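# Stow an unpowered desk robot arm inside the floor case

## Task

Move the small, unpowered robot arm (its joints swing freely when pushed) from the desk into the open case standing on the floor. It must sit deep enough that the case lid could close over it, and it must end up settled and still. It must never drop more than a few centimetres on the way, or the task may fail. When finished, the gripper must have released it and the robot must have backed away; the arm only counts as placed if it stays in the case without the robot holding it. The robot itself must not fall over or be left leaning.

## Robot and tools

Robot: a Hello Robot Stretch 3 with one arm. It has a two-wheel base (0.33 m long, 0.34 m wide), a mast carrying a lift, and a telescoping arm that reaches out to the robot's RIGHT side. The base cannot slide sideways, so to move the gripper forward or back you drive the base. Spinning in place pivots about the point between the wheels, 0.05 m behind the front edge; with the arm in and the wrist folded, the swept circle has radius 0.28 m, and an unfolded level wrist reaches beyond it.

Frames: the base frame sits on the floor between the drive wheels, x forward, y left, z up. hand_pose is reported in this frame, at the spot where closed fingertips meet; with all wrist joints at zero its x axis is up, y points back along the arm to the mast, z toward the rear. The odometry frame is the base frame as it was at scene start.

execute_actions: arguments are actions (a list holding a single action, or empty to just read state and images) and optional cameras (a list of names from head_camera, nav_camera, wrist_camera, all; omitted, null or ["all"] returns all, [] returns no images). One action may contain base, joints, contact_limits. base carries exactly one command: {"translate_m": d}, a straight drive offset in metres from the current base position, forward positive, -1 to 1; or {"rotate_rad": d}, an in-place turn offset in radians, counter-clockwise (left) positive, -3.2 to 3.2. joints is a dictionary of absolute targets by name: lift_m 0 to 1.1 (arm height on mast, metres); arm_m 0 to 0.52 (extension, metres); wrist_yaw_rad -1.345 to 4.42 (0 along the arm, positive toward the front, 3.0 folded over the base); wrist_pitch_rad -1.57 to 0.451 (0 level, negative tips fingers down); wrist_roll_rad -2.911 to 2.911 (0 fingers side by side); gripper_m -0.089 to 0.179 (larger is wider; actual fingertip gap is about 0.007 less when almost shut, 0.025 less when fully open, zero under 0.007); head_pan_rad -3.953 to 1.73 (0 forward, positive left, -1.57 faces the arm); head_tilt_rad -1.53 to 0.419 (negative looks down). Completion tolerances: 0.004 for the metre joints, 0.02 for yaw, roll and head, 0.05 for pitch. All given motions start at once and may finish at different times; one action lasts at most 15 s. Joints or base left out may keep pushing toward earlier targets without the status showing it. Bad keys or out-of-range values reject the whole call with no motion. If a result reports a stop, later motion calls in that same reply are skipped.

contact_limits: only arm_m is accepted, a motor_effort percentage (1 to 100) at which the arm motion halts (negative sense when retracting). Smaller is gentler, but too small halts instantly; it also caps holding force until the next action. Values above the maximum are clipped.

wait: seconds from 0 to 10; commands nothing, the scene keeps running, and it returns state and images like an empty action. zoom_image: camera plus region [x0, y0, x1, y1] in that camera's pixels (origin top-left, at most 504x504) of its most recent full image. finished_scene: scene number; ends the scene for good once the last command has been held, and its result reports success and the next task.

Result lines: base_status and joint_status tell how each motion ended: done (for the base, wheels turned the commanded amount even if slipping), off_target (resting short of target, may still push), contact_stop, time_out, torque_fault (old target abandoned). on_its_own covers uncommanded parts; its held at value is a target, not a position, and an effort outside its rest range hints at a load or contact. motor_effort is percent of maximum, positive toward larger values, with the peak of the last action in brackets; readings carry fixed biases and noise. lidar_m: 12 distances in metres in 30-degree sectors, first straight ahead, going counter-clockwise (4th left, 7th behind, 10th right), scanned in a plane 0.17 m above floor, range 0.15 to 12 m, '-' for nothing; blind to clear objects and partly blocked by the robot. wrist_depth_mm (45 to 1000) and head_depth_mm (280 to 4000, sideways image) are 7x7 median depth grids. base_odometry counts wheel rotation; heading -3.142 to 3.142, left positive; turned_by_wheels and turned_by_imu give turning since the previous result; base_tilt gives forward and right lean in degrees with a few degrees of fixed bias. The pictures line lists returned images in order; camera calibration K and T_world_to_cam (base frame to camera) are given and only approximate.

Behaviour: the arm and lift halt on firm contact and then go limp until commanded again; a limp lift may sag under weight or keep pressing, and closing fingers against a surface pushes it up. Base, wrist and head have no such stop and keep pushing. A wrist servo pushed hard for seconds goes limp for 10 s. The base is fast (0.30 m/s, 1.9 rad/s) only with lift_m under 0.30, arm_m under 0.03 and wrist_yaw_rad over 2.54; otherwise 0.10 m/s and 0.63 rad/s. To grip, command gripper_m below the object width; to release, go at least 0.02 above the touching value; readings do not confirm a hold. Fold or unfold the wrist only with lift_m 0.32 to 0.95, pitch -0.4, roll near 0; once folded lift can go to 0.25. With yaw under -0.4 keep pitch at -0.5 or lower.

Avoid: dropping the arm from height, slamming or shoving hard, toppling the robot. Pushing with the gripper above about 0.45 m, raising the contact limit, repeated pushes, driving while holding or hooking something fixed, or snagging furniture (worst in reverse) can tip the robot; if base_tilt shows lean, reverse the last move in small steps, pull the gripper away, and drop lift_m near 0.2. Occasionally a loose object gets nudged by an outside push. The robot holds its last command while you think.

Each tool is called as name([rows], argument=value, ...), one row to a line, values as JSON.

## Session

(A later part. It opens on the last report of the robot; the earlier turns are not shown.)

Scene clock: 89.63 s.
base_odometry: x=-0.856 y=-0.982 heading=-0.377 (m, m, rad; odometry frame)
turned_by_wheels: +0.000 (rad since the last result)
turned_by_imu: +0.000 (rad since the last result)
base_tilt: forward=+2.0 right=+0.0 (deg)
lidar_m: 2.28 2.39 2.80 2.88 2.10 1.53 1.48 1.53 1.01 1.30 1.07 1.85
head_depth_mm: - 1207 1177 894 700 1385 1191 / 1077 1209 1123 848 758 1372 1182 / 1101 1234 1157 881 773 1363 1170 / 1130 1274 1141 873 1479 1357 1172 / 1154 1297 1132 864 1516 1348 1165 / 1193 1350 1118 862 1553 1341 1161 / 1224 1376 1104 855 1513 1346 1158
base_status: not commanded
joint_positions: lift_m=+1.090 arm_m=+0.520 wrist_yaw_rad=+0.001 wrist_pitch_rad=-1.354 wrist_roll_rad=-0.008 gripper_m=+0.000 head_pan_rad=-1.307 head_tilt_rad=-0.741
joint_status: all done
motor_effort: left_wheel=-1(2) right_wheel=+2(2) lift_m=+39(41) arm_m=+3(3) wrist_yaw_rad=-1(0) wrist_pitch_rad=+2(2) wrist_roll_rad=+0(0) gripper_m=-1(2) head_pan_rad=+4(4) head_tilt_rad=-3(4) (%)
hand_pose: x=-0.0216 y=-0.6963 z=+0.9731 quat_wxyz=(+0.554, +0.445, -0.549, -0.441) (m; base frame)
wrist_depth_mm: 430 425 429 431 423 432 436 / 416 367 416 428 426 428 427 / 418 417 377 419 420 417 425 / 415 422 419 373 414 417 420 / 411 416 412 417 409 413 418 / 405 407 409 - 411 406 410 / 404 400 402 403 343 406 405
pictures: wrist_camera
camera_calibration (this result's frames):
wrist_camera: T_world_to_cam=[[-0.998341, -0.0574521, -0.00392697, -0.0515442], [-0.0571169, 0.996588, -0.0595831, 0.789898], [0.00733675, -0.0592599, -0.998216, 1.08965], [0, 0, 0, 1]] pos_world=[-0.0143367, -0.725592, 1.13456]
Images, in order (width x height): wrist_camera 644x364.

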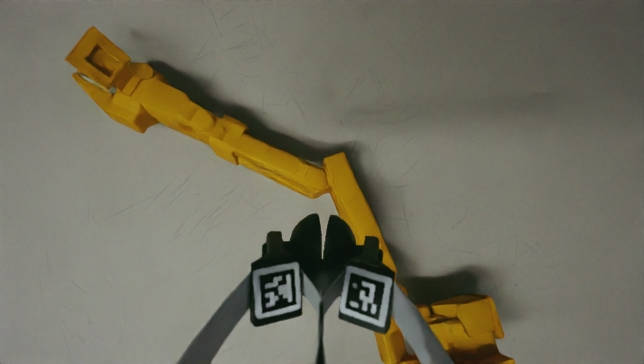

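execute_actions([
  {"base":{"rotate_rad":-0.7},"joints":{"arm_m":0.3}},
], cameras=[])

execute_actions([
  {"base":{"translate_m":0.22}},
], cameras=[])

execute_actions([
  {"base":{"rotate_rad":0.7},"joints":{"arm_m":0.52,"head_pan_rad":-1.57,"head_tilt_rad":-0.9}},
], cameras=["wrist_camera","nav_camera"])

Scene clock: 103.73 s.
base_odometry: x=-0.856 y=-0.982 heading=-1.077 (m, m, rad; odometry frame)
turned_by_wheels: -0.700 (rad since the last result)
turned_by_imu: -0.703 (rad since the last result)
base_tilt: forward=+2.0 right=+0.0 (deg)
lidar_m: 1.07 2.27 2.31 2.81 3.49 2.58 1.64 1.47 1.48 1.01 1.31 1.11
head_depth_mm: 1373 - 1985 962 1645 1365 1184 / 1345 1533 1166 888 1655 1369 1180 / 1290 1452 1158 880 1536 1352 1175 / 1224 1380 1148 877 1539 1360 1170 / 1166 1320 1136 841 1486 1341 1164 / 1116 1249 1118 860 740 1342 1153 / 1074 1189 1112 799 731 1331 1155
base_status: done
joint_positions: lift_m=+1.090 arm_m=+0.300 wrist_yaw_rad=+0.001 wrist_pitch_rad=-1.353 wrist_roll_rad=-0.008 gripper_m=+0.000 head_pan_rad=-1.307 head_tilt_rad=-0.741
joint_status: all done
motor_effort: left_wheel=+3(5) right_wheel=-3(9) lift_m=+39(39) arm_m=-3(2) wrist_yaw_rad=-1(0) wrist_pitch_rad=+2(2) wrist_roll_rad=+0(0) gripper_m=-1(1) head_pan_rad=+4(4) head_tilt_rad=-3(4) (%)
hand_pose: x=-0.0216 y=-0.4771 z=+0.9731 quat_wxyz=(+0.554, +0.445, -0.549, -0.441) (m; base frame)
wrist_depth_mm: 430 429 434 431 - - - / 425 427 424 423 - - - / 346 423 419 - - - - / 355 415 - - - - - / 412 - - - - - - / - - - - - - - / - - - - - - -
pictures: none
No camera images: the call's "cameras" was empty. Leave "cameras" out to get every camera's image.

Scene clock: 107.23 s.
base_odometry: x=-0.752 y=-1.175 heading=-1.076 (m, m, rad; odometry frame)
turned_by_wheels: +0.000 (rad since the last result)
turned_by_imu: +0.000 (rad since the last result)
base_tilt: forward=+1.8 right=+0.0 (deg)
lidar_m: 0.87 2.11 2.11 2.61 3.62 2.88 1.82 1.65 1.65 1.01 1.16 0.85
head_depth_mm: 1222 - 1089 891 1512 1353 1186 / 1202 1352 1124 856 757 1369 1178 / 1140 1292 1155 882 694 1362 1172 / 1090 1223 1142 871 690 1326 1170 / 1035 1166 1128 865 701 1287 1158 / 991 1108 1121 834 697 629 1157 / 952 1055 1106 777 693 611 1155
base_status: done
joint_positions: lift_m=+1.090 arm_m=+0.300 wrist_yaw_rad=+0.001 wrist_pitch_rad=-1.353 wrist_roll_rad=-0.008 gripper_m=+0.000 head_pan_rad=-1.307 head_tilt_rad=-0.741
joint_status: not commanded
motor_effort: left_wheel=+2(6) right_wheel=-4(6) lift_m=+39(39) arm_m=-3(3) wrist_yaw_rad=-1(0) wrist_pitch_rad=+2(2) wrist_roll_rad=+0(0) gripper_m=-2(1) head_pan_rad=+4(3) head_tilt_rad=-3(4) (%)
hand_pose: x=-0.0216 y=-0.4771 z=+0.9731 quat_wxyz=(+0.554, +0.445, -0.549, -0.441) (m; base frame)
wrist_depth_mm: 426 422 434 431 427 435 - / 426 423 424 418 422 426 - / 374 394 416 422 419 - - / 415 413 344 414 - - - / 415 415 415 - - - - / 406 408 415 - - - - / 404 403 - - - - -
pictures: none
No camera images: the call's "cameras" was empty. Leave "cameras" out to get every camera's image.

Scene clock: 110.10 s.
base_odometry: x=-0.752 y=-1.175 heading=-0.376 (m, m, rad; odometry frame)
turned_by_wheels: +0.700 (rad since the last result)
turned_by_imu: +0.704 (rad since the last result)
base_tilt: forward=+2.0 right=-0.1 (deg)
lidar_m: 2.11 2.21 3.02 2.90 2.33 1.71 1.64 1.01 1.04 1.16 0.86 1.65
head_depth_mm: 1008 1122 923 700 673 1278 1141 / 1009 1119 918 740 681 1278 1126 / 1010 1113 908 750 677 1272 1125 / 1031 1095 829 741 674 1267 1118 / 1007 1094 846 737 670 1254 1114 / 1010 1098 884 733 666 1246 1119 / 1012 1098 880 727 662 1247 1103
base_status: done
joint_positions: lift_m=+1.090 arm_m=+0.520 wrist_yaw_rad=+0.000 wrist_pitch_rad=-1.353 wrist_roll_rad=-0.008 gripper_m=+0.000 head_pan_rad=-1.563 head_tilt_rad=-0.889
joint_status: all done
motor_effort: left_wheel=-3(5) right_wheel=+2(8) lift_m=+39(39) arm_m=+3(3) wrist_yaw_rad=+0(0) wrist_pitch_rad=+2(2) wrist_roll_rad=+0(0) gripper_m=-2(1) head_pan_rad=-4(29) head_tilt_rad=-4(15) (%)
hand_pose: x=-0.0216 y=-0.6964 z=+0.9732 quat_wxyz=(+0.554, +0.445, -0.549, -0.441) (m; base frame)
wrist_depth_mm: 426 422 424 427 429 430 433 / 416 425 424 426 422 424 429 / 416 423 423 422 422 429 425 / 413 417 417 417 417 420 415 / 409 413 414 413 409 412 410 / 408 406 409 - 411 410 412 / 405 400 403 401 402 378 405
pictures: nav_camera (sideways: a quarter turn counterclockwise sets it upright), wrist_camera
camera_calibration (this result's frames):
nav_camera: T_world_to_cam=[[-0.0239313, -0.788491, 0.614581, -0.756293], [-0.999471, 0.0324036, 0.00265428, 0.0525146], [-0.0220075, -0.614192, -0.788849, 0.984893], [0, 0, 0, 1]] pos_world=[0.0560628, 0.00688232, 1.2416]
wrist_camera: T_world_to_cam=[[-0.998365, -0.0570277, -0.00389459, -0.0513019], [-0.0566909, 0.996578, -0.0601517, 0.790589], [0.00731157, -0.0598326, -0.998182, 1.08922], [0, 0, 0, 1]] pos_world=[-0.0143627, -0.725639, 1.1346]
Images, in order (width x height): nav_camera 672x504, wrist_camera 644x364.

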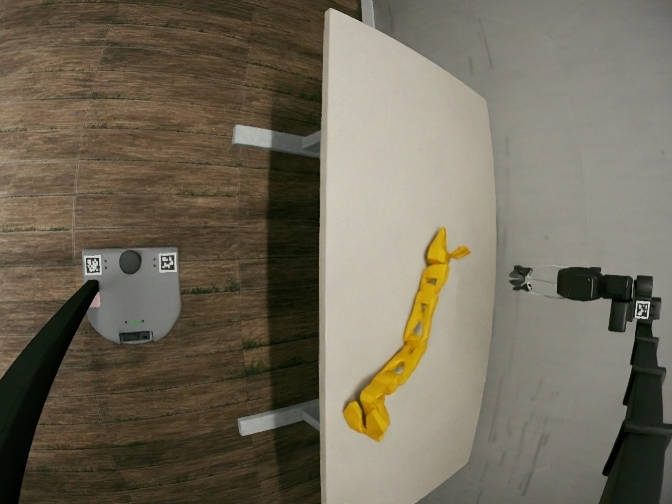

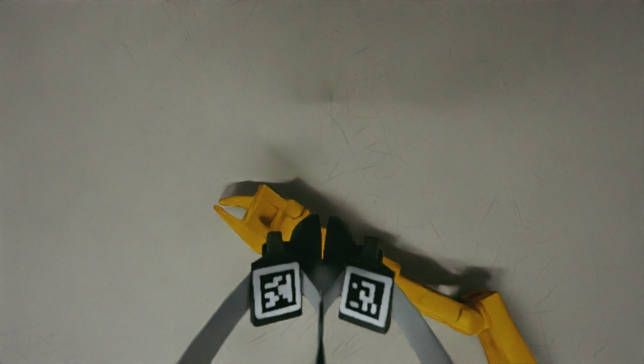

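execute_actions([
  {"joints":{"wrist_pitch_rad":-1.1,"lift_m":0.93}},
], cameras=["wrist_camera"])

execute_actions([
  {"joints":{"lift_m":0.855}},
], cameras=["wrist_camera"])

execute_actions([
  {"joints":{"arm_m":0.36}},
], cameras=["wrist_camera","nav_camera"])

Scene clock: 116.93 s.
base_odometry: x=-0.752 y=-1.175 heading=-0.376 (m, m, rad; odometry frame)
turned_by_wheels: +0.000 (rad since the last result)
turned_by_imu: +0.001 (rad since the last result)
base_tilt: forward=+2.0 right=-0.1 (deg)
lidar_m: 2.11 2.21 3.05 2.90 2.33 1.71 1.64 1.01 1.04 1.16 0.86 1.65
head_depth_mm: 995 - - 703 671 1279 1138 / - 1091 915 738 682 1274 1133 / - 1118 906 744 679 1268 1124 / 1004 1060 826 742 674 1261 1119 / 1008 1099 843 738 670 1252 1116 / 1009 1092 882 732 667 1251 1108 / 1011 1096 880 726 661 1242 1103
base_status: not commanded
joint_positions: lift_m=+0.930 arm_m=+0.520 wrist_yaw_rad=+0.000 wrist_pitch_rad=-1.109 wrist_roll_rad=-0.008 gripper_m=+0.000 head_pan_rad=-1.563 head_tilt_rad=-0.889
joint_status: all done
motor_effort: left_wheel=-2(3) right_wheel=+3(2) lift_m=+30(32) arm_m=+3(3) wrist_yaw_rad=+0(0) wrist_pitch_rad=+5(6) wrist_roll_rad=+0(0) gripper_m=-1(2) head_pan_rad=-5(4) head_tilt_rad=-5(4) (%)
hand_pose: x=-0.0216 y=-0.7571 z=+0.8287 quat_wxyz=(+0.604, +0.374, -0.598, -0.371) (m; base frame)
wrist_depth_mm: 329 332 336 339 340 342 343 / 312 316 317 318 320 323 322 / 300 298 302 305 305 304 308 / 286 287 287 288 292 293 295 / 272 273 275 279 277 278 279 / 258 262 265 - 264 267 266 / 250 249 184 251 254 254 255
pictures: wrist_camera
camera_calibration (this result's frames):
wrist_camera: T_world_to_cam=[[-0.998354, -0.0564843, 0.00994621, -0.0663573], [-0.0568729, 0.95259, -0.298893, 1.00695], [0.0074081, -0.298967, -0.954235, 0.723933], [0, 0, 0, 1]] pos_world=[-0.0143432, -0.746522, 0.992431]
Images, in order (width x height): wrist_camera 644x364.

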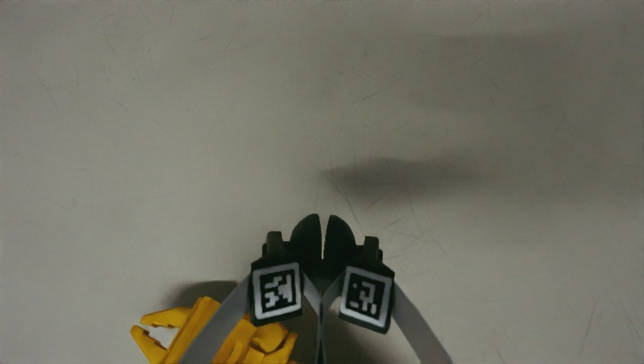

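Scene clock: 118.43 s.
base_odometry: x=-0.752 y=-1.175 heading=-0.376 (m, m, rad; odometry frame)
turned_by_wheels: +0.000 (rad since the last result)
turned_by_imu: +0.000 (rad since the last result)
base_tilt: forward=+1.9 right=-0.2 (deg)
lidar_m: 2.11 2.22 3.04 2.90 2.33 1.70 1.65 1.01 1.04 1.16 0.85 1.65
head_depth_mm: 1009 1115 954 - - - 1121 / 998 - - 744 682 1264 1131 / 972 1076 908 749 678 1271 1126 / 990 1100 819 743 676 1261 1122 / 1012 1098 842 736 670 1256 1119 / 1013 1098 886 733 666 1254 1108 / 1007 1094 880 728 662 1237 1108
base_status: not commanded
joint_positions: lift_m=+0.855 arm_m=+0.520 wrist_yaw_rad=+0.000 wrist_pitch_rad=-1.109 wrist_roll_rad=-0.008 gripper_m=+0.000 head_pan_rad=-1.563 head_tilt_rad=-0.889
joint_status: all done
motor_effort: left_wheel=-3(2) right_wheel=+4(3) lift_m=+31(30) arm_m=+3(3) wrist_yaw_rad=+0(0) wrist_pitch_rad=+5(5) wrist_roll_rad=+0(0) gripper_m=-2(2) head_pan_rad=-4(5) head_tilt_rad=-4(4) (%)
hand_pose: x=-0.0216 y=-0.7572 z=+0.7537 quat_wxyz=(+0.604, +0.374, -0.598, -0.371) (m; base frame)
wrist_depth_mm: 240 243 245 246 247 248 252 / 229 231 232 232 236 235 235 / 218 218 221 221 223 223 225 / 208 209 211 212 212 213 212 / 198 200 200 203 203 202 205 / 190 191 192 - 194 194 195 / 179 94 141 184 184 186 186
pictures: wrist_camera
camera_calibration (this result's frames):
wrist_camera: T_world_to_cam=[[-0.998354, -0.0564812, 0.00996523, -0.0656281], [-0.0568731, 0.952489, -0.299215, 0.984778], [0.00740827, -0.29929, -0.954134, 0.652038], [0, 0, 0, 1]] pos_world=[-0.0143432, -0.746549, 0.917446]
Images, in order (width x height): wrist_camera 644x364.

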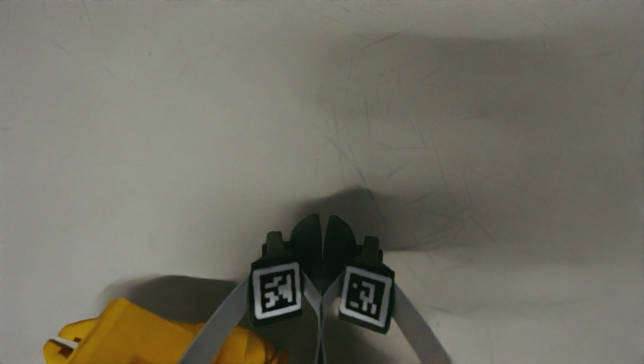

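Scene clock: 120.87 s.
base_odometry: x=-0.752 y=-1.175 heading=-0.376 (m, m, rad; odometry frame)
turned_by_wheels: +0.000 (rad since the last result)
turned_by_imu: +0.000 (rad since the last result)
base_tilt: forward=+2.0 right=+0.0 (deg)
lidar_m: 2.11 2.21 3.02 2.91 2.34 1.71 1.64 1.01 1.04 1.16 0.86 1.65
head_depth_mm: 1009 1121 955 - - - 1117 / 1011 1106 - 717 682 1285 1127 / 1008 - 870 713 680 1274 1127 / 1010 1097 - 710 675 1267 1119 / 1010 1089 892 720 671 1256 1115 / 1017 1100 886 733 666 1250 1111 / 1011 1091 879 729 661 1246 1113
base_status: not commanded
joint_positions: lift_m=+0.855 arm_m=+0.360 wrist_yaw_rad=+0.000 wrist_pitch_rad=-1.095 wrist_roll_rad=-0.008 gripper_m=+0.000 head_pan_rad=-1.563 head_tilt_rad=-0.889
joint_status: all done
motor_effort: left_wheel=-3(3) right_wheel=+2(4) lift_m=+31(31) arm_m=-3(3) wrist_yaw_rad=+0(0) wrist_pitch_rad=-3(5) wrist_roll_rad=+0(0) gripper_m=-2(2) head_pan_rad=-4(4) head_tilt_rad=-5(4) (%)
hand_pose: x=-0.0216 y=-0.6013 z=+0.7550 quat_wxyz=(+0.606, +0.370, -0.601, -0.367) (m; base frame)
wrist_depth_mm: 245 250 249 251 252 253 254 / 234 234 237 237 239 240 240 / 222 222 224 224 226 226 228 / 210 212 213 214 214 215 216 / 200 202 202 207 205 204 206 / 190 107 172 - 195 196 197 / 90 109 136 129 187 187 189
pictures: nav_camera (sideways: a quarter turn counterclockwise sets it upright), wrist_camera
camera_calibration (this result's frames):
nav_camera: T_world_to_cam=[[-0.0239312, -0.788491, 0.614581, -0.756293], [-0.999471, 0.0324034, 0.00265428, 0.0525146], [-0.0220074, -0.614192, -0.788849, 0.984893], [0, 0, 0, 1]] pos_world=[0.0560628, 0.00688233, 1.2416]
wrist_camera: T_world_to_cam=[[-0.998354, -0.0563291, 0.0107475, -0.0573352], [-0.0568643, 0.948216, -0.312494, 0.844148], [0.00741154, -0.312591, -0.949859, 0.688725], [0, 0, 0, 1]] pos_world=[-0.0143435, -0.588375, 0.918599]
Images, in order (width x height): nav_camera 672x504, wrist_camera 644x364.

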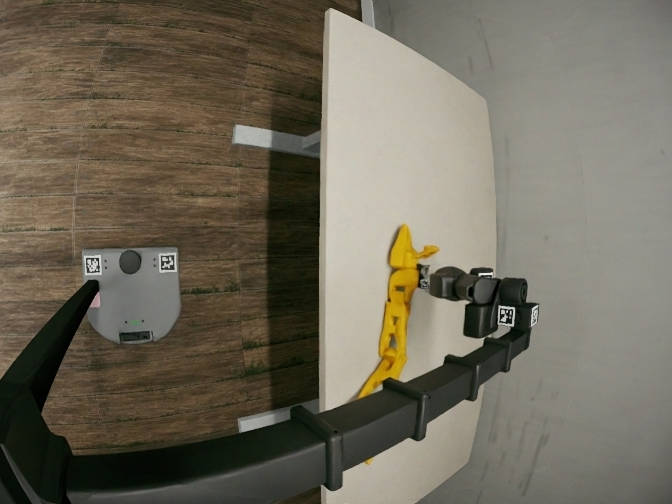

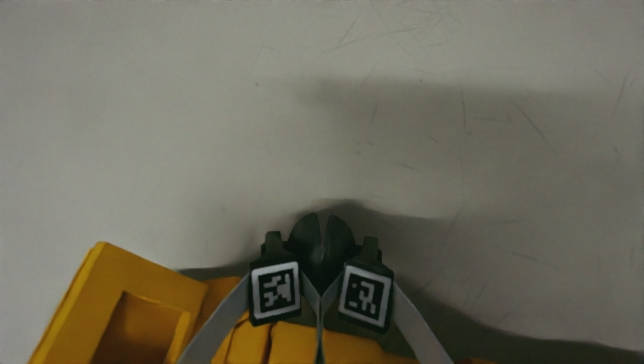

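execute_actions([
  {"joints":{"lift_m":1.09,"wrist_pitch_rad":-1.5,"head_pan_rad":-1.9}, "base":{"translate_m":-0.1}},
], cameras=["wrist_camera","head_camera"])

Scene clock: 125.50 s.
base_odometry: x=-0.845 y=-1.139 heading=-0.377 (m, m, rad; odometry frame)
turned_by_wheels: +0.000 (rad since the last result)
turned_by_imu: +0.001 (rad since the last result)
base_tilt: forward=+1.9 right=-0.1 (deg)
lidar_m: 2.21 2.32 2.92 2.97 2.19 1.60 1.55 1.60 0.94 1.16 0.91 1.65
head_depth_mm: 1205 1174 920 758 1476 1279 1130 / 1157 1165 918 678 1431 1274 1129 / 1110 1159 909 747 1396 1267 1141 / 1079 1145 904 689 1367 1254 1135 / 1033 1121 895 686 672 1260 1116 / 1007 1088 886 730 651 1247 1111 / - 1068 854 729 635 1245 1107
base_status: done
joint_positions: lift_m=+1.090 arm_m=+0.360 wrist_yaw_rad=+0.000 wrist_pitch_rad=-1.496 wrist_roll_rad=-0.008 gripper_m=+0.000 head_pan_rad=-1.893 head_tilt_rad=-0.889
joint_status: all done
motor_effort: left_wheel=-3(6) right_wheel=+4(5) lift_m=+39(41) arm_m=-3(3) wrist_yaw_rad=+0(0) wrist_pitch_rad=-2(11) wrist_roll_rad=+0(0) gripper_m=-2(2) head_pan_rad=-4(34) head_tilt_rad=-4(4) (%)
hand_pose: x=-0.0216 y=-0.5003 z=+0.9712 quat_wxyz=(+0.520, +0.483, -0.516, -0.480) (m; base frame)
wrist_depth_mm: 395 398 397 396 392 397 391 / 402 400 405 399 398 398 398 / 410 406 406 403 402 406 400 / 408 406 411 406 413 408 408 / 412 357 361 361 363 422 412 / 419 422 418 - 418 367 355 / - - - - - 421 342
pictures: head_camera (sideways: a quarter turn clockwise sets it upright), wrist_camera
camera_calibration (this result's frames):
head_camera: T_world_to_cam=[[0.200133, 0.724628, -0.65944, 0.876088], [0.955067, -0.294466, -0.0337222, 0.0436426], [-0.218619, -0.62306, -0.751, 0.93204], [0, 0, 0, 1]] pos_world=[-0.0132544, -0.0412692, 1.27916]
wrist_camera: T_world_to_cam=[[-0.998373, -0.0557485, -0.0119521, -0.0316727], [-0.0565487, 0.994966, 0.0827334, 0.455486], [0.00727963, 0.0832747, -0.9965, 1.169], [0, 0, 0, 1]] pos_world=[-0.0143739, -0.552307, 1.12685]
Images, in order (width x height): head_camera 896x504, wrist_camera 644x364.

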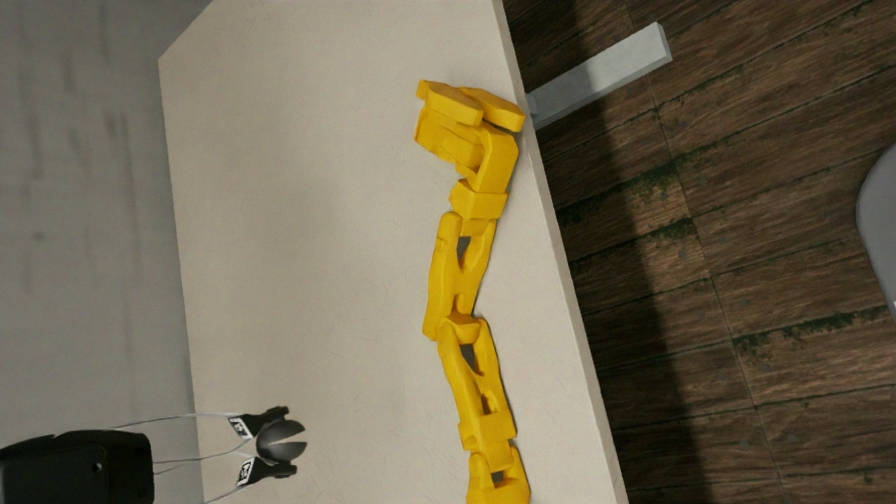

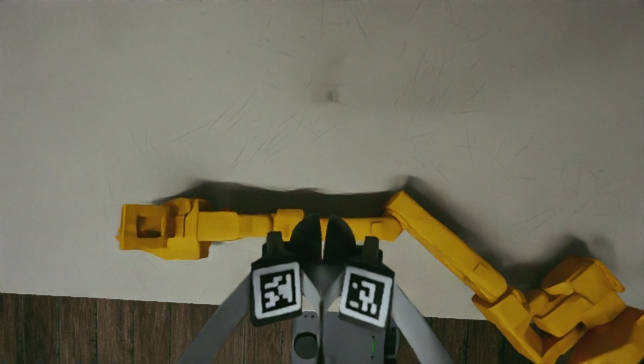

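execute_actions([
  {"joints":{"lift_m":0.97,"arm_m":0.328,"wrist_roll_rad":0.82,"gripper_m":0.09,"head_pan_rad":-1.6}, "base":{"translate_m":-0.125}},
], cameras=["wrist_camera","head_camera"])

Scene clock: 138.73 s.
base_odometry: x=-0.961 y=-1.093 heading=-0.377 (m, m, rad; odometry frame)
turned_by_wheels: +0.000 (rad since the last result)
turned_by_imu: +0.001 (rad since the last result)
base_tilt: forward=+2.0 right=+0.0 (deg)
lidar_m: 2.33 2.45 2.95 3.05 2.01 1.47 1.42 1.47 0.86 1.16 1.00 1.01
head_depth_mm: - - 871 758 687 1251 1136 / - 1107 919 754 640 1275 1127 / - 1072 908 750 636 1273 1127 / - - 861 675 673 1260 1119 / 1006 1115 887 690 669 1256 1118 / 1006 1087 890 682 666 1251 1110 / 1000 1085 878 679 663 1238 1109
base_status: done
joint_positions: lift_m=+0.970 arm_m=+0.328 wrist_yaw_rad=+0.000 wrist_pitch_rad=-1.497 wrist_roll_rad=+0.813 gripper_m=+0.090 head_pan_rad=-1.607 head_tilt_rad=-0.889
joint_status: all done
motor_effort: left_wheel=-3(6) right_wheel=+5(5) lift_m=+30(32) arm_m=-3(6) wrist_yaw_rad=+0(0) wrist_pitch_rad=-2(2) wrist_roll_rad=+3(3) gripper_m=+1(80) head_pan_rad=+4(31) head_tilt_rad=-4(5) (%)
hand_pose: x=-0.0216 y=-0.4681 z=+0.8515 quat_wxyz=(+0.271, +0.251, -0.681, -0.633) (m; base frame)
wrist_depth_mm: 294 290 283 278 273 269 265 / 297 293 287 283 278 273 208 / 303 298 291 284 282 245 208 / 306 303 300 294 289 224 212 / 310 308 299 240 221 215 218 / 318 314 243 299 295 - 951 / 324 317 309 305 - - -
pictures: head_camera (sideways: a quarter turn clockwise sets it upright), wrist_camera
camera_calibration (this result's frames):
head_camera: T_world_to_cam=[[-0.0123328, 0.751656, -0.65944, 0.877384], [0.999344, -0.0131883, -0.0337222, 0.0433725], [-0.0340443, -0.659423, -0.751001, 0.930914], [0, 0, 0, 1]] pos_world=[-0.000831108, -0.0450522, 1.27916]
wrist_camera: T_world_to_cam=[[-0.720266, 0.690443, -0.0671138, 0.370979], [0.683386, 0.722851, 0.102325, 0.305308], [0.119163, 0.0278369, -0.992484, 1.0201], [0, 0, 0, 1]] pos_world=[-0.0629973, -0.505228, 1.00609]
Images, in order (width x height): head_camera 896x504, wrist_camera 644x364.

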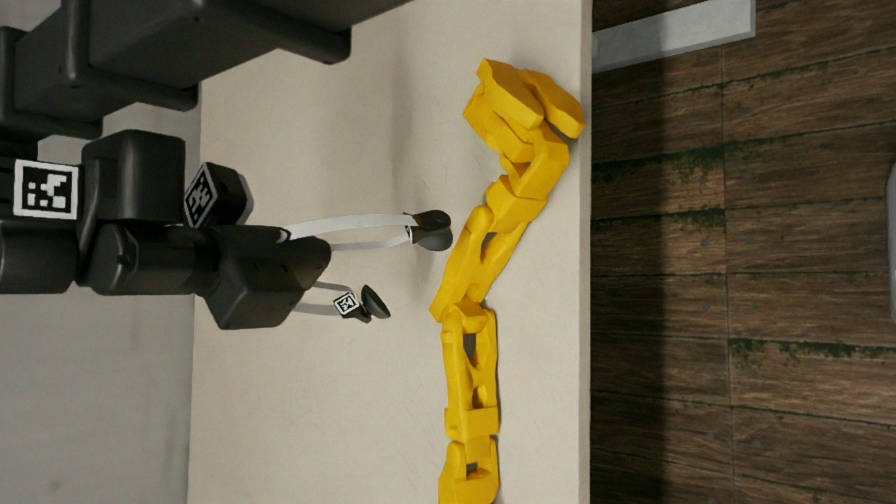

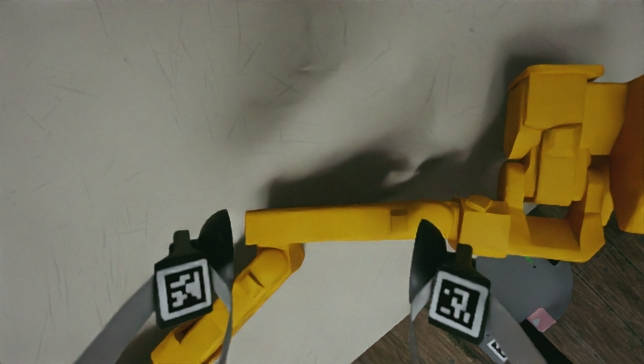

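execute_actions([
  {"joints":{"lift_m":0.92,"wrist_roll_rad":-0.76}},
], cameras=["wrist_camera","head_camera"])

Scene clock: 141.43 s.
base_odometry: x=-0.961 y=-1.093 heading=-0.377 (m, m, rad; odometry frame)
turned_by_wheels: +0.000 (rad since the last result)
turned_by_imu: +0.000 (rad since the last result)
base_tilt: forward=+2.0 right=-0.1 (deg)
lidar_m: 2.33 2.44 2.95 3.06 2.01 1.47 1.42 1.48 0.86 1.16 1.00 1.02
head_depth_mm: 1021 1135 - - 1345 1245 1132 / 993 - 886 741 639 1272 1130 / 978 - 910 749 636 1270 1132 / 972 - - 697 674 1264 1119 / 1008 1101 864 691 670 1256 1112 / 1006 1087 885 681 667 1257 1111 / 1000 1079 878 678 662 1236 1107
base_status: not commanded
joint_positions: lift_m=+0.920 arm_m=+0.328 wrist_yaw_rad=+0.000 wrist_pitch_rad=-1.497 wrist_roll_rad=-0.753 gripper_m=+0.090 head_pan_rad=-1.607 head_tilt_rad=-0.889
joint_status: all done
motor_effort: left_wheel=-3(3) right_wheel=+4(4) lift_m=+31(32) arm_m=-3(3) wrist_yaw_rad=+0(1) wrist_pitch_rad=-2(2) wrist_roll_rad=-3(2) gripper_m=+1(1) head_pan_rad=+4(4) head_tilt_rad=-5(4) (%)
hand_pose: x=-0.0215 y=-0.4684 z=+0.8015 quat_wxyz=(+0.672, +0.625, -0.291, -0.271) (m; base frame)
wrist_depth_mm: 220 175 227 231 233 239 242 / 226 175 230 236 238 242 246 / 228 230 176 236 242 244 249 / 233 233 236 191 244 251 254 / 915 237 243 186 247 253 255 / 929 954 245 218 252 257 262 / 940 - 249 181 257 261 268
pictures: head_camera (sideways: a quarter turn clockwise sets it upright), wrist_camera
camera_calibration (this result's frames):
head_camera: T_world_to_cam=[[-0.012333, 0.751656, -0.65944, 0.877384], [0.999344, -0.013188, -0.0337222, 0.0433725], [-0.0340442, -0.659423, -0.751, 0.930914], [0, 0, 0, 1]] pos_world=[-0.000831097, -0.0450522, 1.27916]
wrist_camera: T_world_to_cam=[[-0.696354, -0.716773, 0.0364442, -0.373698], [-0.710566, 0.695685, 0.105439, 0.265296], [-0.100929, 0.0475265, -0.993758, 0.975978], [0, 0, 0, 1]] pos_world=[0.0267894, -0.498804, 0.955533]
Images, in order (width x height): head_camera 896x504, wrist_camera 644x364.

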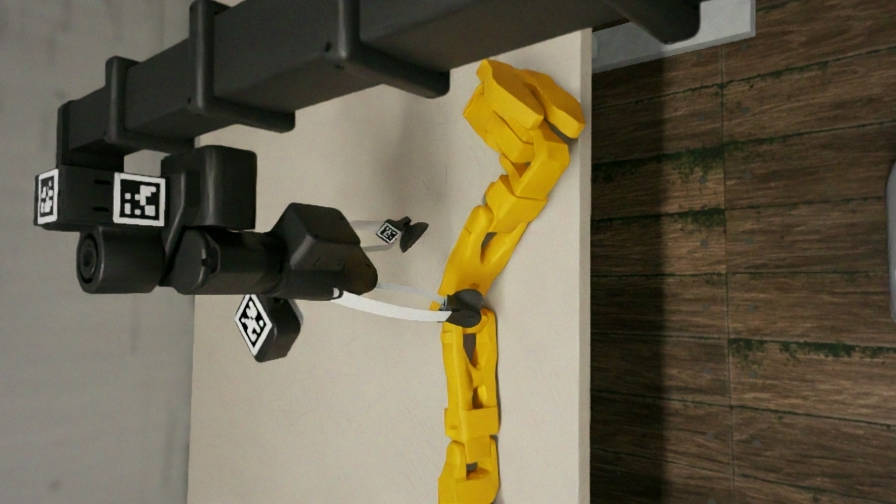

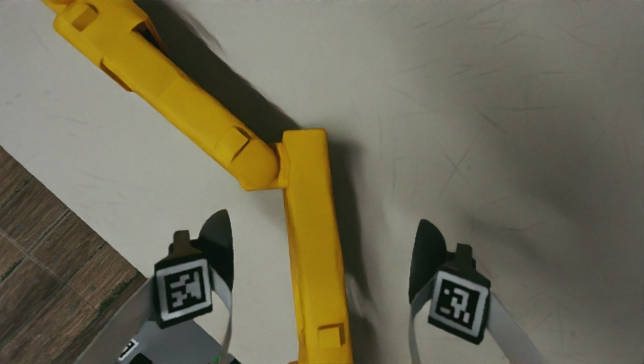

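execute_actions([
  {"joints":{"arm_m":0.31},"base":{"translate_m":-0.014}},
], cameras=[])

execute_actions([
  {"joints":{"lift_m":0.86}},
], cameras=["wrist_camera"])

execute_actions([
  {"joints":{"gripper_m":-0.03}},
], cameras=["wrist_camera"])

execute_actions([
  {"joints":{"lift_m":0.9}},
], cameras=["wrist_camera","head_camera"])

Scene clock: 147.73 s.
base_odometry: x=-0.974 y=-1.087 heading=-0.377 (m, m, rad; odometry frame)
turned_by_wheels: +0.000 (rad since the last result)
turned_by_imu: +0.000 (rad since the last result)
base_tilt: forward=+2.1 right=-0.1 (deg)
lidar_m: 2.35 2.47 2.95 3.07 1.99 1.46 1.41 1.46 0.85 1.16 1.01 1.02
head_depth_mm: 1029 1137 - - 1344 1251 1131 / 999 - 887 736 656 1268 1133 / 979 - 885 747 636 1265 1125 / 992 - - 708 674 1268 1119 / 1012 1086 863 690 671 1259 1117 / 1005 1085 883 681 667 1245 1109 / 1000 1088 879 679 661 1244 1107
base_status: done
joint_positions: lift_m=+0.920 arm_m=+0.310 wrist_yaw_rad=+0.000 wrist_pitch_rad=-1.497 wrist_roll_rad=-0.754 gripper_m=+0.090 head_pan_rad=-1.607 head_tilt_rad=-0.889
joint_status: all done
motor_effort: left_wheel=-3(6) right_wheel=+3(5) lift_m=+31(30) arm_m=-3(5) wrist_yaw_rad=-1(0) wrist_pitch_rad=-2(2) wrist_roll_rad=-3(3) gripper_m=+1(1) head_pan_rad=+4(4) head_tilt_rad=-4(4) (%)
hand_pose: x=-0.0215 y=-0.4504 z=+0.8015 quat_wxyz=(+0.672, +0.625, -0.291, -0.271) (m; base frame)
wrist_depth_mm: 221 173 226 229 234 238 242 / 225 227 173 234 237 244 246 / 229 231 217 187 241 244 248 / 891 235 238 192 246 247 254 / 925 583 240 180 249 254 256 / 931 945 247 182 253 258 263 / 932 - 248 191 256 261 264
pictures: none
No camera images: the call's "cameras" was empty. Leave "cameras" out to get every camera's image.

Scene clock: 149.10 s.
base_odometry: x=-0.974 y=-1.087 heading=-0.377 (m, m, rad; odometry frame)
turned_by_wheels: +0.000 (rad since the last result)
turned_by_imu: +0.000 (rad since the last result)
base_tilt: forward=+1.9 right=-0.1 (deg)
lidar_m: 2.35 2.46 2.97 3.06 1.99 1.46 1.41 1.46 0.85 1.16 1.01 1.01
head_depth_mm: 1024 1133 950 - - - 1118 / 1022 1131 - 687 1381 1271 1132 / 1015 1104 854 749 635 1269 1128 / 1011 1116 - 657 674 1260 1112 / 1009 1088 921 688 668 1254 1117 / 1005 1086 887 685 667 1253 1104 / 1001 1080 880 681 664 1252 1102
base_status: not commanded
joint_positions: lift_m=+0.860 arm_m=+0.310 wrist_yaw_rad=+0.000 wrist_pitch_rad=-1.497 wrist_roll_rad=-0.754 gripper_m=+0.090 head_pan_rad=-1.607 head_tilt_rad=-0.889
joint_status: all done
motor_effort: left_wheel=-3(4) right_wheel=+3(4) lift_m=+29(31) arm_m=-3(3) wrist_yaw_rad=+0(1) wrist_pitch_rad=-2(2) wrist_roll_rad=-3(3) gripper_m=+1(1) head_pan_rad=+3(3) head_tilt_rad=-4(5) (%)
hand_pose: x=-0.0215 y=-0.4503 z=+0.7416 quat_wxyz=(+0.672, +0.625, -0.291, -0.271) (m; base frame)
wrist_depth_mm: 167 113 171 174 176 179 181 / 169 170 117 129 179 182 185 / 172 174 126 127 182 186 188 / 175 176 178 125 185 187 191 / 859 179 182 122 186 190 193 / 871 182 185 119 189 195 196 / 884 - 188 118 193 197 200
pictures: wrist_camera
camera_calibration (this result's frames):
wrist_camera: T_world_to_cam=[[-0.69603, -0.717098, 0.0362371, -0.358543], [-0.710876, 0.695332, 0.105685, 0.258694], [-0.100983, 0.0477999, -0.993739, 0.915648], [0, 0, 0, 1]] pos_world=[0.0268082, -0.480757, 0.895568]
Images, in order (width x height): wrist_camera 644x364.

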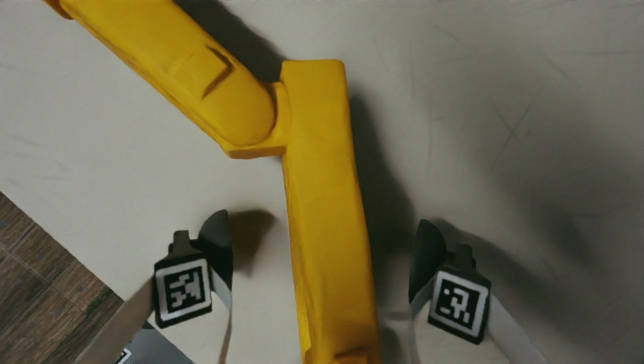

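Scene clock: 150.80 s.
base_odometry: x=-0.974 y=-1.087 heading=-0.377 (m, m, rad; odometry frame)
turned_by_wheels: +0.000 (rad since the last result)
turned_by_imu: +0.000 (rad since the last result)
base_tilt: forward=+1.9 right=+0.0 (deg)
lidar_m: 2.35 2.46 2.96 3.06 1.99 1.46 1.41 1.46 0.85 1.16 1.01 1.01
head_depth_mm: 1025 1127 953 - - - 1120 / 1020 1128 - 731 997 1277 1127 / 1018 1096 853 750 595 1268 1126 / 1012 1119 - 710 654 1263 1120 / 1009 1093 921 687 671 1255 1114 / 1002 1085 888 682 668 1253 1109 / 1000 1083 879 678 662 1244 1104
base_status: not commanded
joint_positions: lift_m=+0.860 arm_m=+0.310 wrist_yaw_rad=+0.000 wrist_pitch_rad=-1.525 wrist_roll_rad=-0.758 gripper_m=-0.029 head_pan_rad=-1.607 head_tilt_rad=-0.889
joint_status: all done
motor_effort: left_wheel=-3(3) right_wheel=+4(10) lift_m=+30(30) arm_m=-1(3) wrist_yaw_rad=+0(2) wrist_pitch_rad=+14(20) wrist_roll_rad=-1(3) gripper_m=-27(100) head_pan_rad=+4(4) head_tilt_rad=-4(4) (%)
hand_pose: x=-0.0215 y=-0.4428 z=+0.7418 quat_wxyz=(+0.664, +0.635, -0.286, -0.274) (m; base frame)
wrist_depth_mm: 168 112 169 173 173 174 177 / 170 171 117 124 176 178 180 / 174 174 153 124 180 182 182 / 177 178 179 124 182 184 187 / 884 181 183 121 186 189 189 / 912 185 - 119 191 193 194 / 907 - 190 120 194 196 198
pictures: wrist_camera
camera_calibration (this result's frames):
wrist_camera: T_world_to_cam=[[-0.69355, -0.720234, 0.0158308, -0.339357], [-0.713234, 0.689571, 0.125653, 0.236031], [-0.101416, 0.075856, -0.991948, 0.926604], [0, 0, 0, 1]] pos_world=[0.0269566, -0.477465, 0.894857]
Images, in order (width x height): wrist_camera 644x364.

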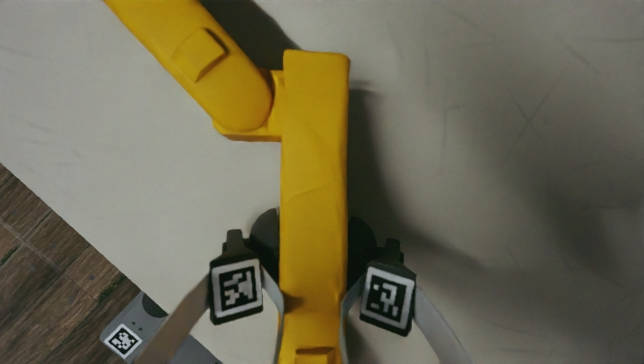

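Scene clock: 152.27 s.
base_odometry: x=-0.974 y=-1.087 heading=-0.377 (m, m, rad; odometry frame)
turned_by_wheels: +0.000 (rad since the last result)
turned_by_imu: +0.000 (rad since the last result)
base_tilt: forward=+2.0 right=+0.0 (deg)
lidar_m: 2.35 2.46 2.96 3.07 2.00 1.46 1.41 1.46 0.85 1.16 1.01 1.02
head_depth_mm: 1027 1138 - - - 1246 1131 / 1019 - 862 596 654 1283 1128 / 998 - 882 747 647 1266 1119 / 1007 - - 688 673 1266 1116 / 1010 1096 864 685 670 1264 1114 / 1003 1088 883 679 665 1253 1106 / 1003 1081 879 678 662 1252 1105
base_status: not commanded
joint_positions: lift_m=+0.900 arm_m=+0.310 wrist_yaw_rad=+0.000 wrist_pitch_rad=-1.498 wrist_roll_rad=-0.758 gripper_m=-0.023 head_pan_rad=-1.607 head_tilt_rad=-0.889
joint_status: all done
on_its_own: gripper_m is held at -0.024, not at your -0.030, by its stall guard, which is still easing
motor_effort: left_wheel=-3(3) right_wheel=+3(4) lift_m=+44(45) arm_m=-2(2) wrist_yaw_rad=+0(0) wrist_pitch_rad=-1(14) wrist_roll_rad=-1(1) gripper_m=-21(27) head_pan_rad=+4(4) head_tilt_rad=-4(5) (%)
hand_pose: x=-0.0215 y=-0.4499 z=+0.7811 quat_wxyz=(+0.673, +0.625, -0.289, -0.270) (m; base frame)
wrist_depth_mm: 202 127 207 209 215 217 220 / 204 207 125 126 218 219 225 / 209 212 211 126 219 222 227 / 879 213 218 126 226 228 231 / 897 220 218 123 228 231 236 / 907 939 223 122 232 234 240 / 929 - 228 123 237 238 243
pictures: head_camera (sideways: a quarter turn clockwise sets it upright), wrist_camera
camera_calibration (this result's frames):
head_camera: T_world_to_cam=[[-0.0124075, 0.751655, -0.65944, 0.877384], [0.999346, -0.0130889, -0.0337222, 0.0433725], [-0.0339788, -0.659427, -0.751, 0.930914], [0, 0, 0, 1]] pos_world=[-0.000826629, -0.0450528, 1.27916]
wrist_camera: T_world_to_cam=[[-0.693366, -0.71969, 0.0359058, -0.360572], [-0.713408, 0.692623, 0.106406, 0.252446], [-0.101449, 0.0481628, -0.993674, 0.95495], [0, 0, 0, 1]] pos_world=[0.0269674, -0.480343, 0.934994]
Images, in order (width x height): head_camera 896x504, wrist_camera 644x364.

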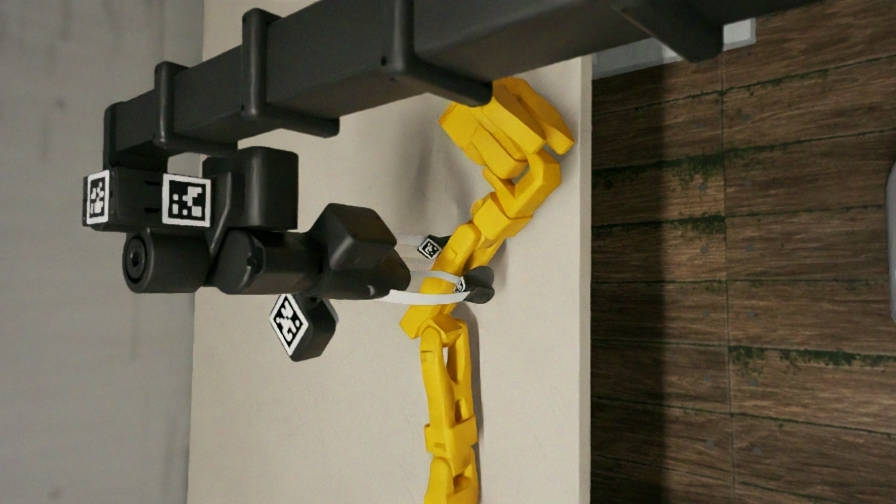

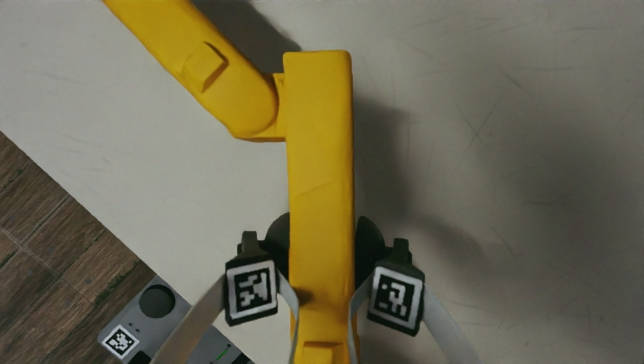

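execute_actions([
  {"joints":{"lift_m":1.08,"wrist_roll_rad":0,"arm_m":0.36}},
], cameras=["nav_camera"])

execute_actions([
  {"joints":{"wrist_pitch_rad":-0.8,"head_tilt_rad":-0.5}},
], cameras=["head_camera","wrist_camera"])

Scene clock: 158.93 s.
base_odometry: x=-0.974 y=-1.087 heading=-0.377 (m, m, rad; odometry frame)
turned_by_wheels: +0.000 (rad since the last result)
turned_by_imu: +0.001 (rad since the last result)
base_tilt: forward=+2.0 right=+0.0 (deg)
lidar_m: 2.35 2.47 2.96 3.08 1.99 1.46 1.41 1.46 0.85 1.16 1.01 1.02
head_depth_mm: 1025 1133 923 758 685 1258 1135 / 1018 1125 891 736 681 1273 1129 / 1015 1104 387 694 680 1263 1128 / - 1098 424 724 676 1265 1123 / 1008 1094 866 738 670 1256 1110 / 1004 1083 889 730 667 1249 1109 / 1003 990 879 727 664 1244 1099
base_status: not commanded
joint_positions: lift_m=+1.080 arm_m=+0.360 wrist_yaw_rad=-0.001 wrist_pitch_rad=-1.506 wrist_roll_rad=-0.006 gripper_m=-0.018 head_pan_rad=-1.607 head_tilt_rad=-0.889
joint_status: all done
on_its_own: gripper_m is held at -0.018, not at your -0.030, by its stall guard, which is not easing now
motor_effort: left_wheel=-3(3) right_wheel=+3(5) lift_m=+45(45) arm_m=+3(1) wrist_yaw_rad=+0(3) wrist_pitch_rad=+4(3) wrist_roll_rad=+3(12) gripper_m=-19(20) head_pan_rad=+4(4) head_tilt_rad=-5(4) (%)
hand_pose: x=-0.0216 y=-0.4970 z=+0.9611 quat_wxyz=(+0.517, +0.485, -0.514, -0.483) (m; base frame)
wrist_depth_mm: 383 152 380 385 382 382 384 / 382 392 139 139 389 388 388 / 397 397 388 136 389 394 392 / 401 399 399 134 394 400 399 / 406 405 400 126 404 405 405 / 420 409 411 123 403 410 405 / - - - 121 - - -
pictures: nav_camera (sideways: a quarter turn counterclockwise sets it upright)
camera_calibration (this result's frames):
nav_camera: T_world_to_cam=[[-0.058371, -0.786696, 0.614574, -0.756074], [-0.9971, 0.0760563, 0.00265462, 0.0524997], [-0.0488306, -0.612637, -0.788854, 0.985063], [0, 0, 0, 1]] pos_world=[0.0563159, 0.00469254, 1.2416]
Images, in order (width x height): nav_camera 672x504.

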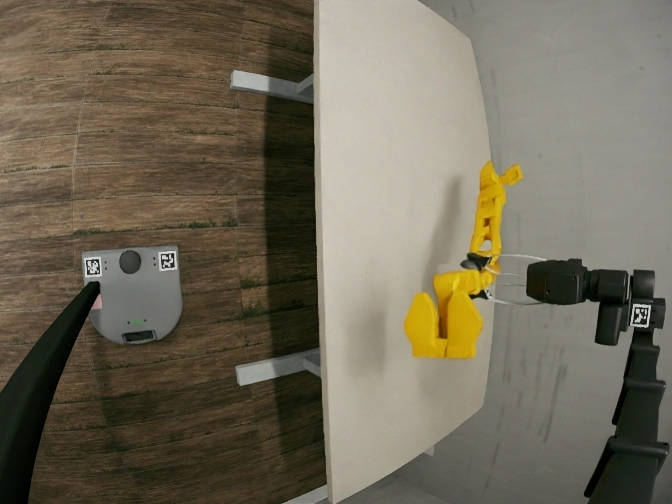

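Scene clock: 160.17 s.
base_odometry: x=-0.974 y=-1.087 heading=-0.377 (m, m, rad; odometry frame)
turned_by_wheels: +0.000 (rad since the last result)
turned_by_imu: +0.000 (rad since the last result)
base_tilt: forward=+2.0 right=-0.1 (deg)
lidar_m: 2.35 2.46 2.96 3.06 1.99 1.46 1.41 1.46 0.85 1.16 1.01 1.02
head_depth_mm: 972 - 1165 1254 933 727 594 / 964 - 1152 1237 928 719 590 / 958 - 1160 1214 819 715 587 / 955 - - 598 840 712 584 / 955 1034 1110 1136 903 706 580 / 952 1032 1091 1185 901 702 579 / 945 1019 1104 1185 890 700 575
base_status: not commanded
joint_positions: lift_m=+1.080 arm_m=+0.360 wrist_yaw_rad=-0.001 wrist_pitch_rad=-0.857 wrist_roll_rad=-0.009 gripper_m=-0.018 head_pan_rad=-1.607 head_tilt_rad=-0.507
joint_status: wrist_pitch_rad off_target (ended at -0.857, target -0.800); the others done
on_its_own: gripper_m is held at -0.018, not at your -0.030, by its stall guard, which is not easing now
motor_effort: left_wheel=-3(3) right_wheel=+3(4) lift_m=+44(44) arm_m=+2(3) wrist_yaw_rad=+0(0) wrist_pitch_rad=+32(31) wrist_roll_rad=+4(4) gripper_m=-19(19) head_pan_rad=+3(4) head_tilt_rad=+2(17) (%)
hand_pose: x=-0.0217 y=-0.6542 z=+1.0089 quat_wxyz=(+0.646, +0.295, -0.640, -0.293) (m; base frame)
wrist_depth_mm: 638 197 619 605 610 599 598 / 622 617 169 647 645 656 669 / 562 558 204 157 575 596 602 / 509 515 520 148 527 527 538 / 466 470 484 130 487 487 497 / 429 429 444 123 453 443 452 / 399 401 405 117 402 420 416
pictures: head_camera (sideways: a quarter turn clockwise sets it upright), wrist_camera
camera_calibration (this result's frames):
head_camera: T_world_to_cam=[[-0.023309, 0.452319, -0.891552, 1.18002], [0.998836, -0.0271396, -0.0398829, 0.0514146], [-0.0422361, -0.891443, -0.45116, 0.540907], [0, 0, 0, 1]] pos_world=[-0.00100378, -0.0501642, 1.29814]
wrist_camera: T_world_to_cam=[[-0.998321, -0.0525107, 0.0244645, -0.0744641], [-0.0575117, 0.847733, -0.527296, 1.12461], [0.00694932, -0.527817, -0.84933, 0.671095], [0, 0, 0, 1]] pos_world=[-0.0143245, -0.603064, 1.1648]
Images, in order (width x height): head_camera 896x504, wrist_camera 644x364.

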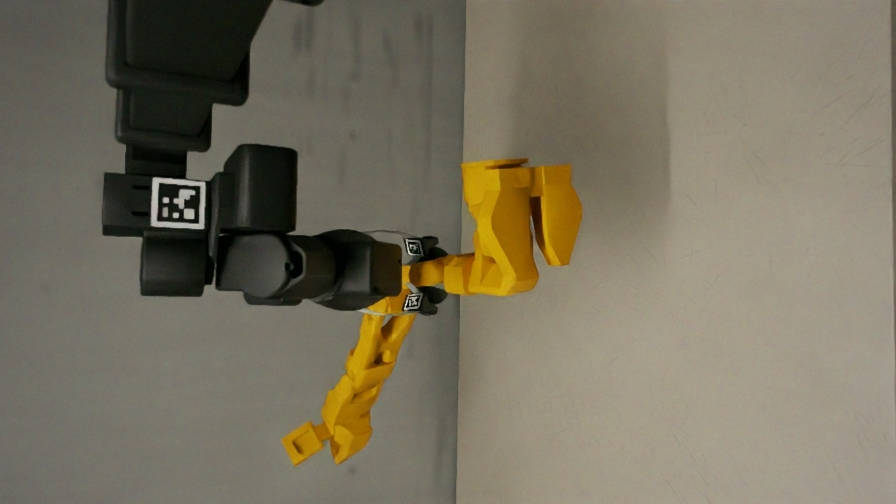

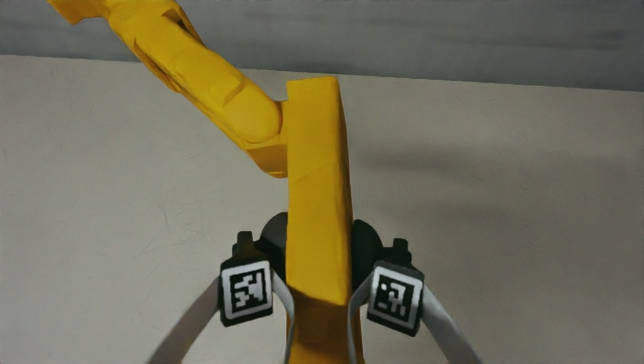

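execute_actions([
  {"joints":{"wrist_pitch_rad":-0.1,"wrist_roll_rad":-0.6,"lift_m":1.0,"head_tilt_rad":-0.3}},
], cameras=["head_camera","wrist_camera"])

Scene clock: 164.53 s.
base_odometry: x=-0.974 y=-1.087 heading=-0.377 (m, m, rad; odometry frame)
turned_by_wheels: +0.000 (rad since the last result)
turned_by_imu: +0.000 (rad since the last result)
base_tilt: forward=+2.0 right=+0.0 (deg)
lidar_m: 2.35 2.46 2.97 3.08 2.00 1.46 1.41 1.46 0.85 1.16 1.01 1.02
head_depth_mm: 1010 1068 1121 1180 - 838 704 / 1003 1062 1112 1162 1147 907 700 / 997 1051 1106 - 701 899 697 / 993 1041 1099 - 1126 893 692 / 988 1035 1092 1125 1192 885 688 / 978 1026 1082 1142 750 882 684 / 973 1023 1076 1133 1181 845 685
base_status: not commanded
joint_positions: lift_m=+1.000 arm_m=+0.360 wrist_yaw_rad=+0.001 wrist_pitch_rad=-0.172 wrist_roll_rad=-0.616 gripper_m=-0.018 head_pan_rad=-1.607 head_tilt_rad=-0.310
joint_status: wrist_pitch_rad off_target (ended at -0.172, target -0.100); the others done
on_its_own: gripper_m is held at -0.018, not at your -0.030, by its stall guard, which is not easing now; wrist_pitch_rad is at rest, and its effort (+40) is outside its rest range (-20 to +32)
motor_effort: left_wheel=-2(3) right_wheel=+3(3) lift_m=+36(37) arm_m=+2(3) wrist_yaw_rad=-1(2) wrist_pitch_rad=+40(45) wrist_roll_rad=+8(9) gripper_m=-21(22) head_pan_rad=+3(3) head_tilt_rad=+3(12) (%)
hand_pose: x=-0.0211 y=-0.7530 z=+1.0711 quat_wxyz=(+0.885, +0.077, -0.457, -0.039) (m; base frame)
wrist_depth_mm: 544 536 519 506 499 481 477 / 576 554 536 520 516 509 492 / 591 569 155 155 534 520 509 / 156 155 196 145 557 551 534 / 162 506 617 131 594 568 557 / 428 501 - 124 596 599 581 / 386 439 537 117 649 613 599
pictures: head_camera (sideways: a quarter turn clockwise sets it upright), wrist_camera
camera_calibration (this result's frames):
head_camera: T_world_to_cam=[[-0.0299316, 0.268652, -0.962772, 1.27302], [0.998548, -0.0351165, -0.0408428, 0.0526765], [-0.0447816, -0.962597, -0.26721, 0.301533], [0, 0, 0, 1]] pos_world=[-0.000993141, -0.0498952, 1.30836]
wrist_camera: T_world_to_cam=[[-0.787715, -0.123327, 0.603569, -0.749769], [-0.610573, 0.28653, -0.73831, 1.03292], [-0.0818871, -0.950101, -0.301004, -0.2354], [0, 0, 0, 1]] pos_world=[0.0207913, -0.612082, 1.1443]
Images, in order (width x height): head_camera 896x504, wrist_camera 644x364.

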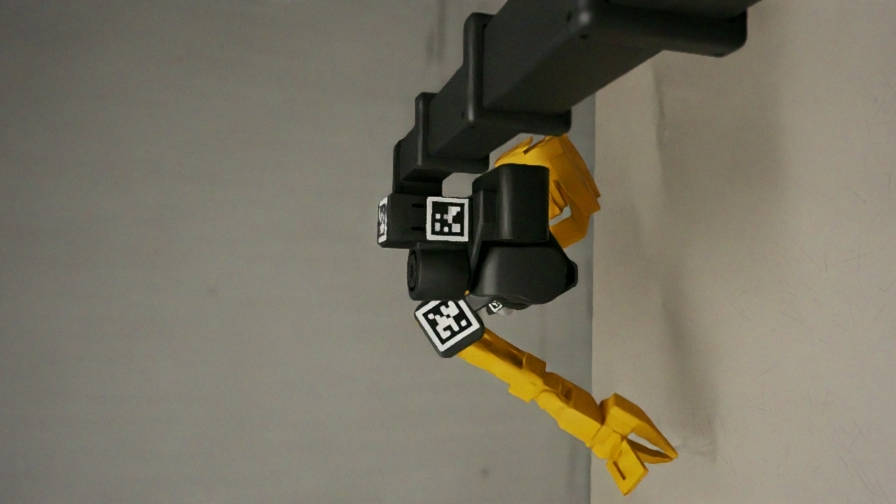

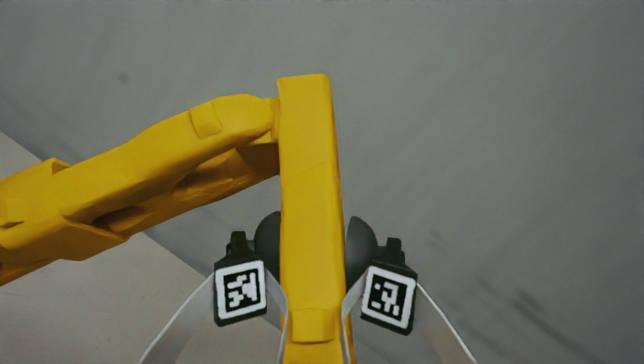

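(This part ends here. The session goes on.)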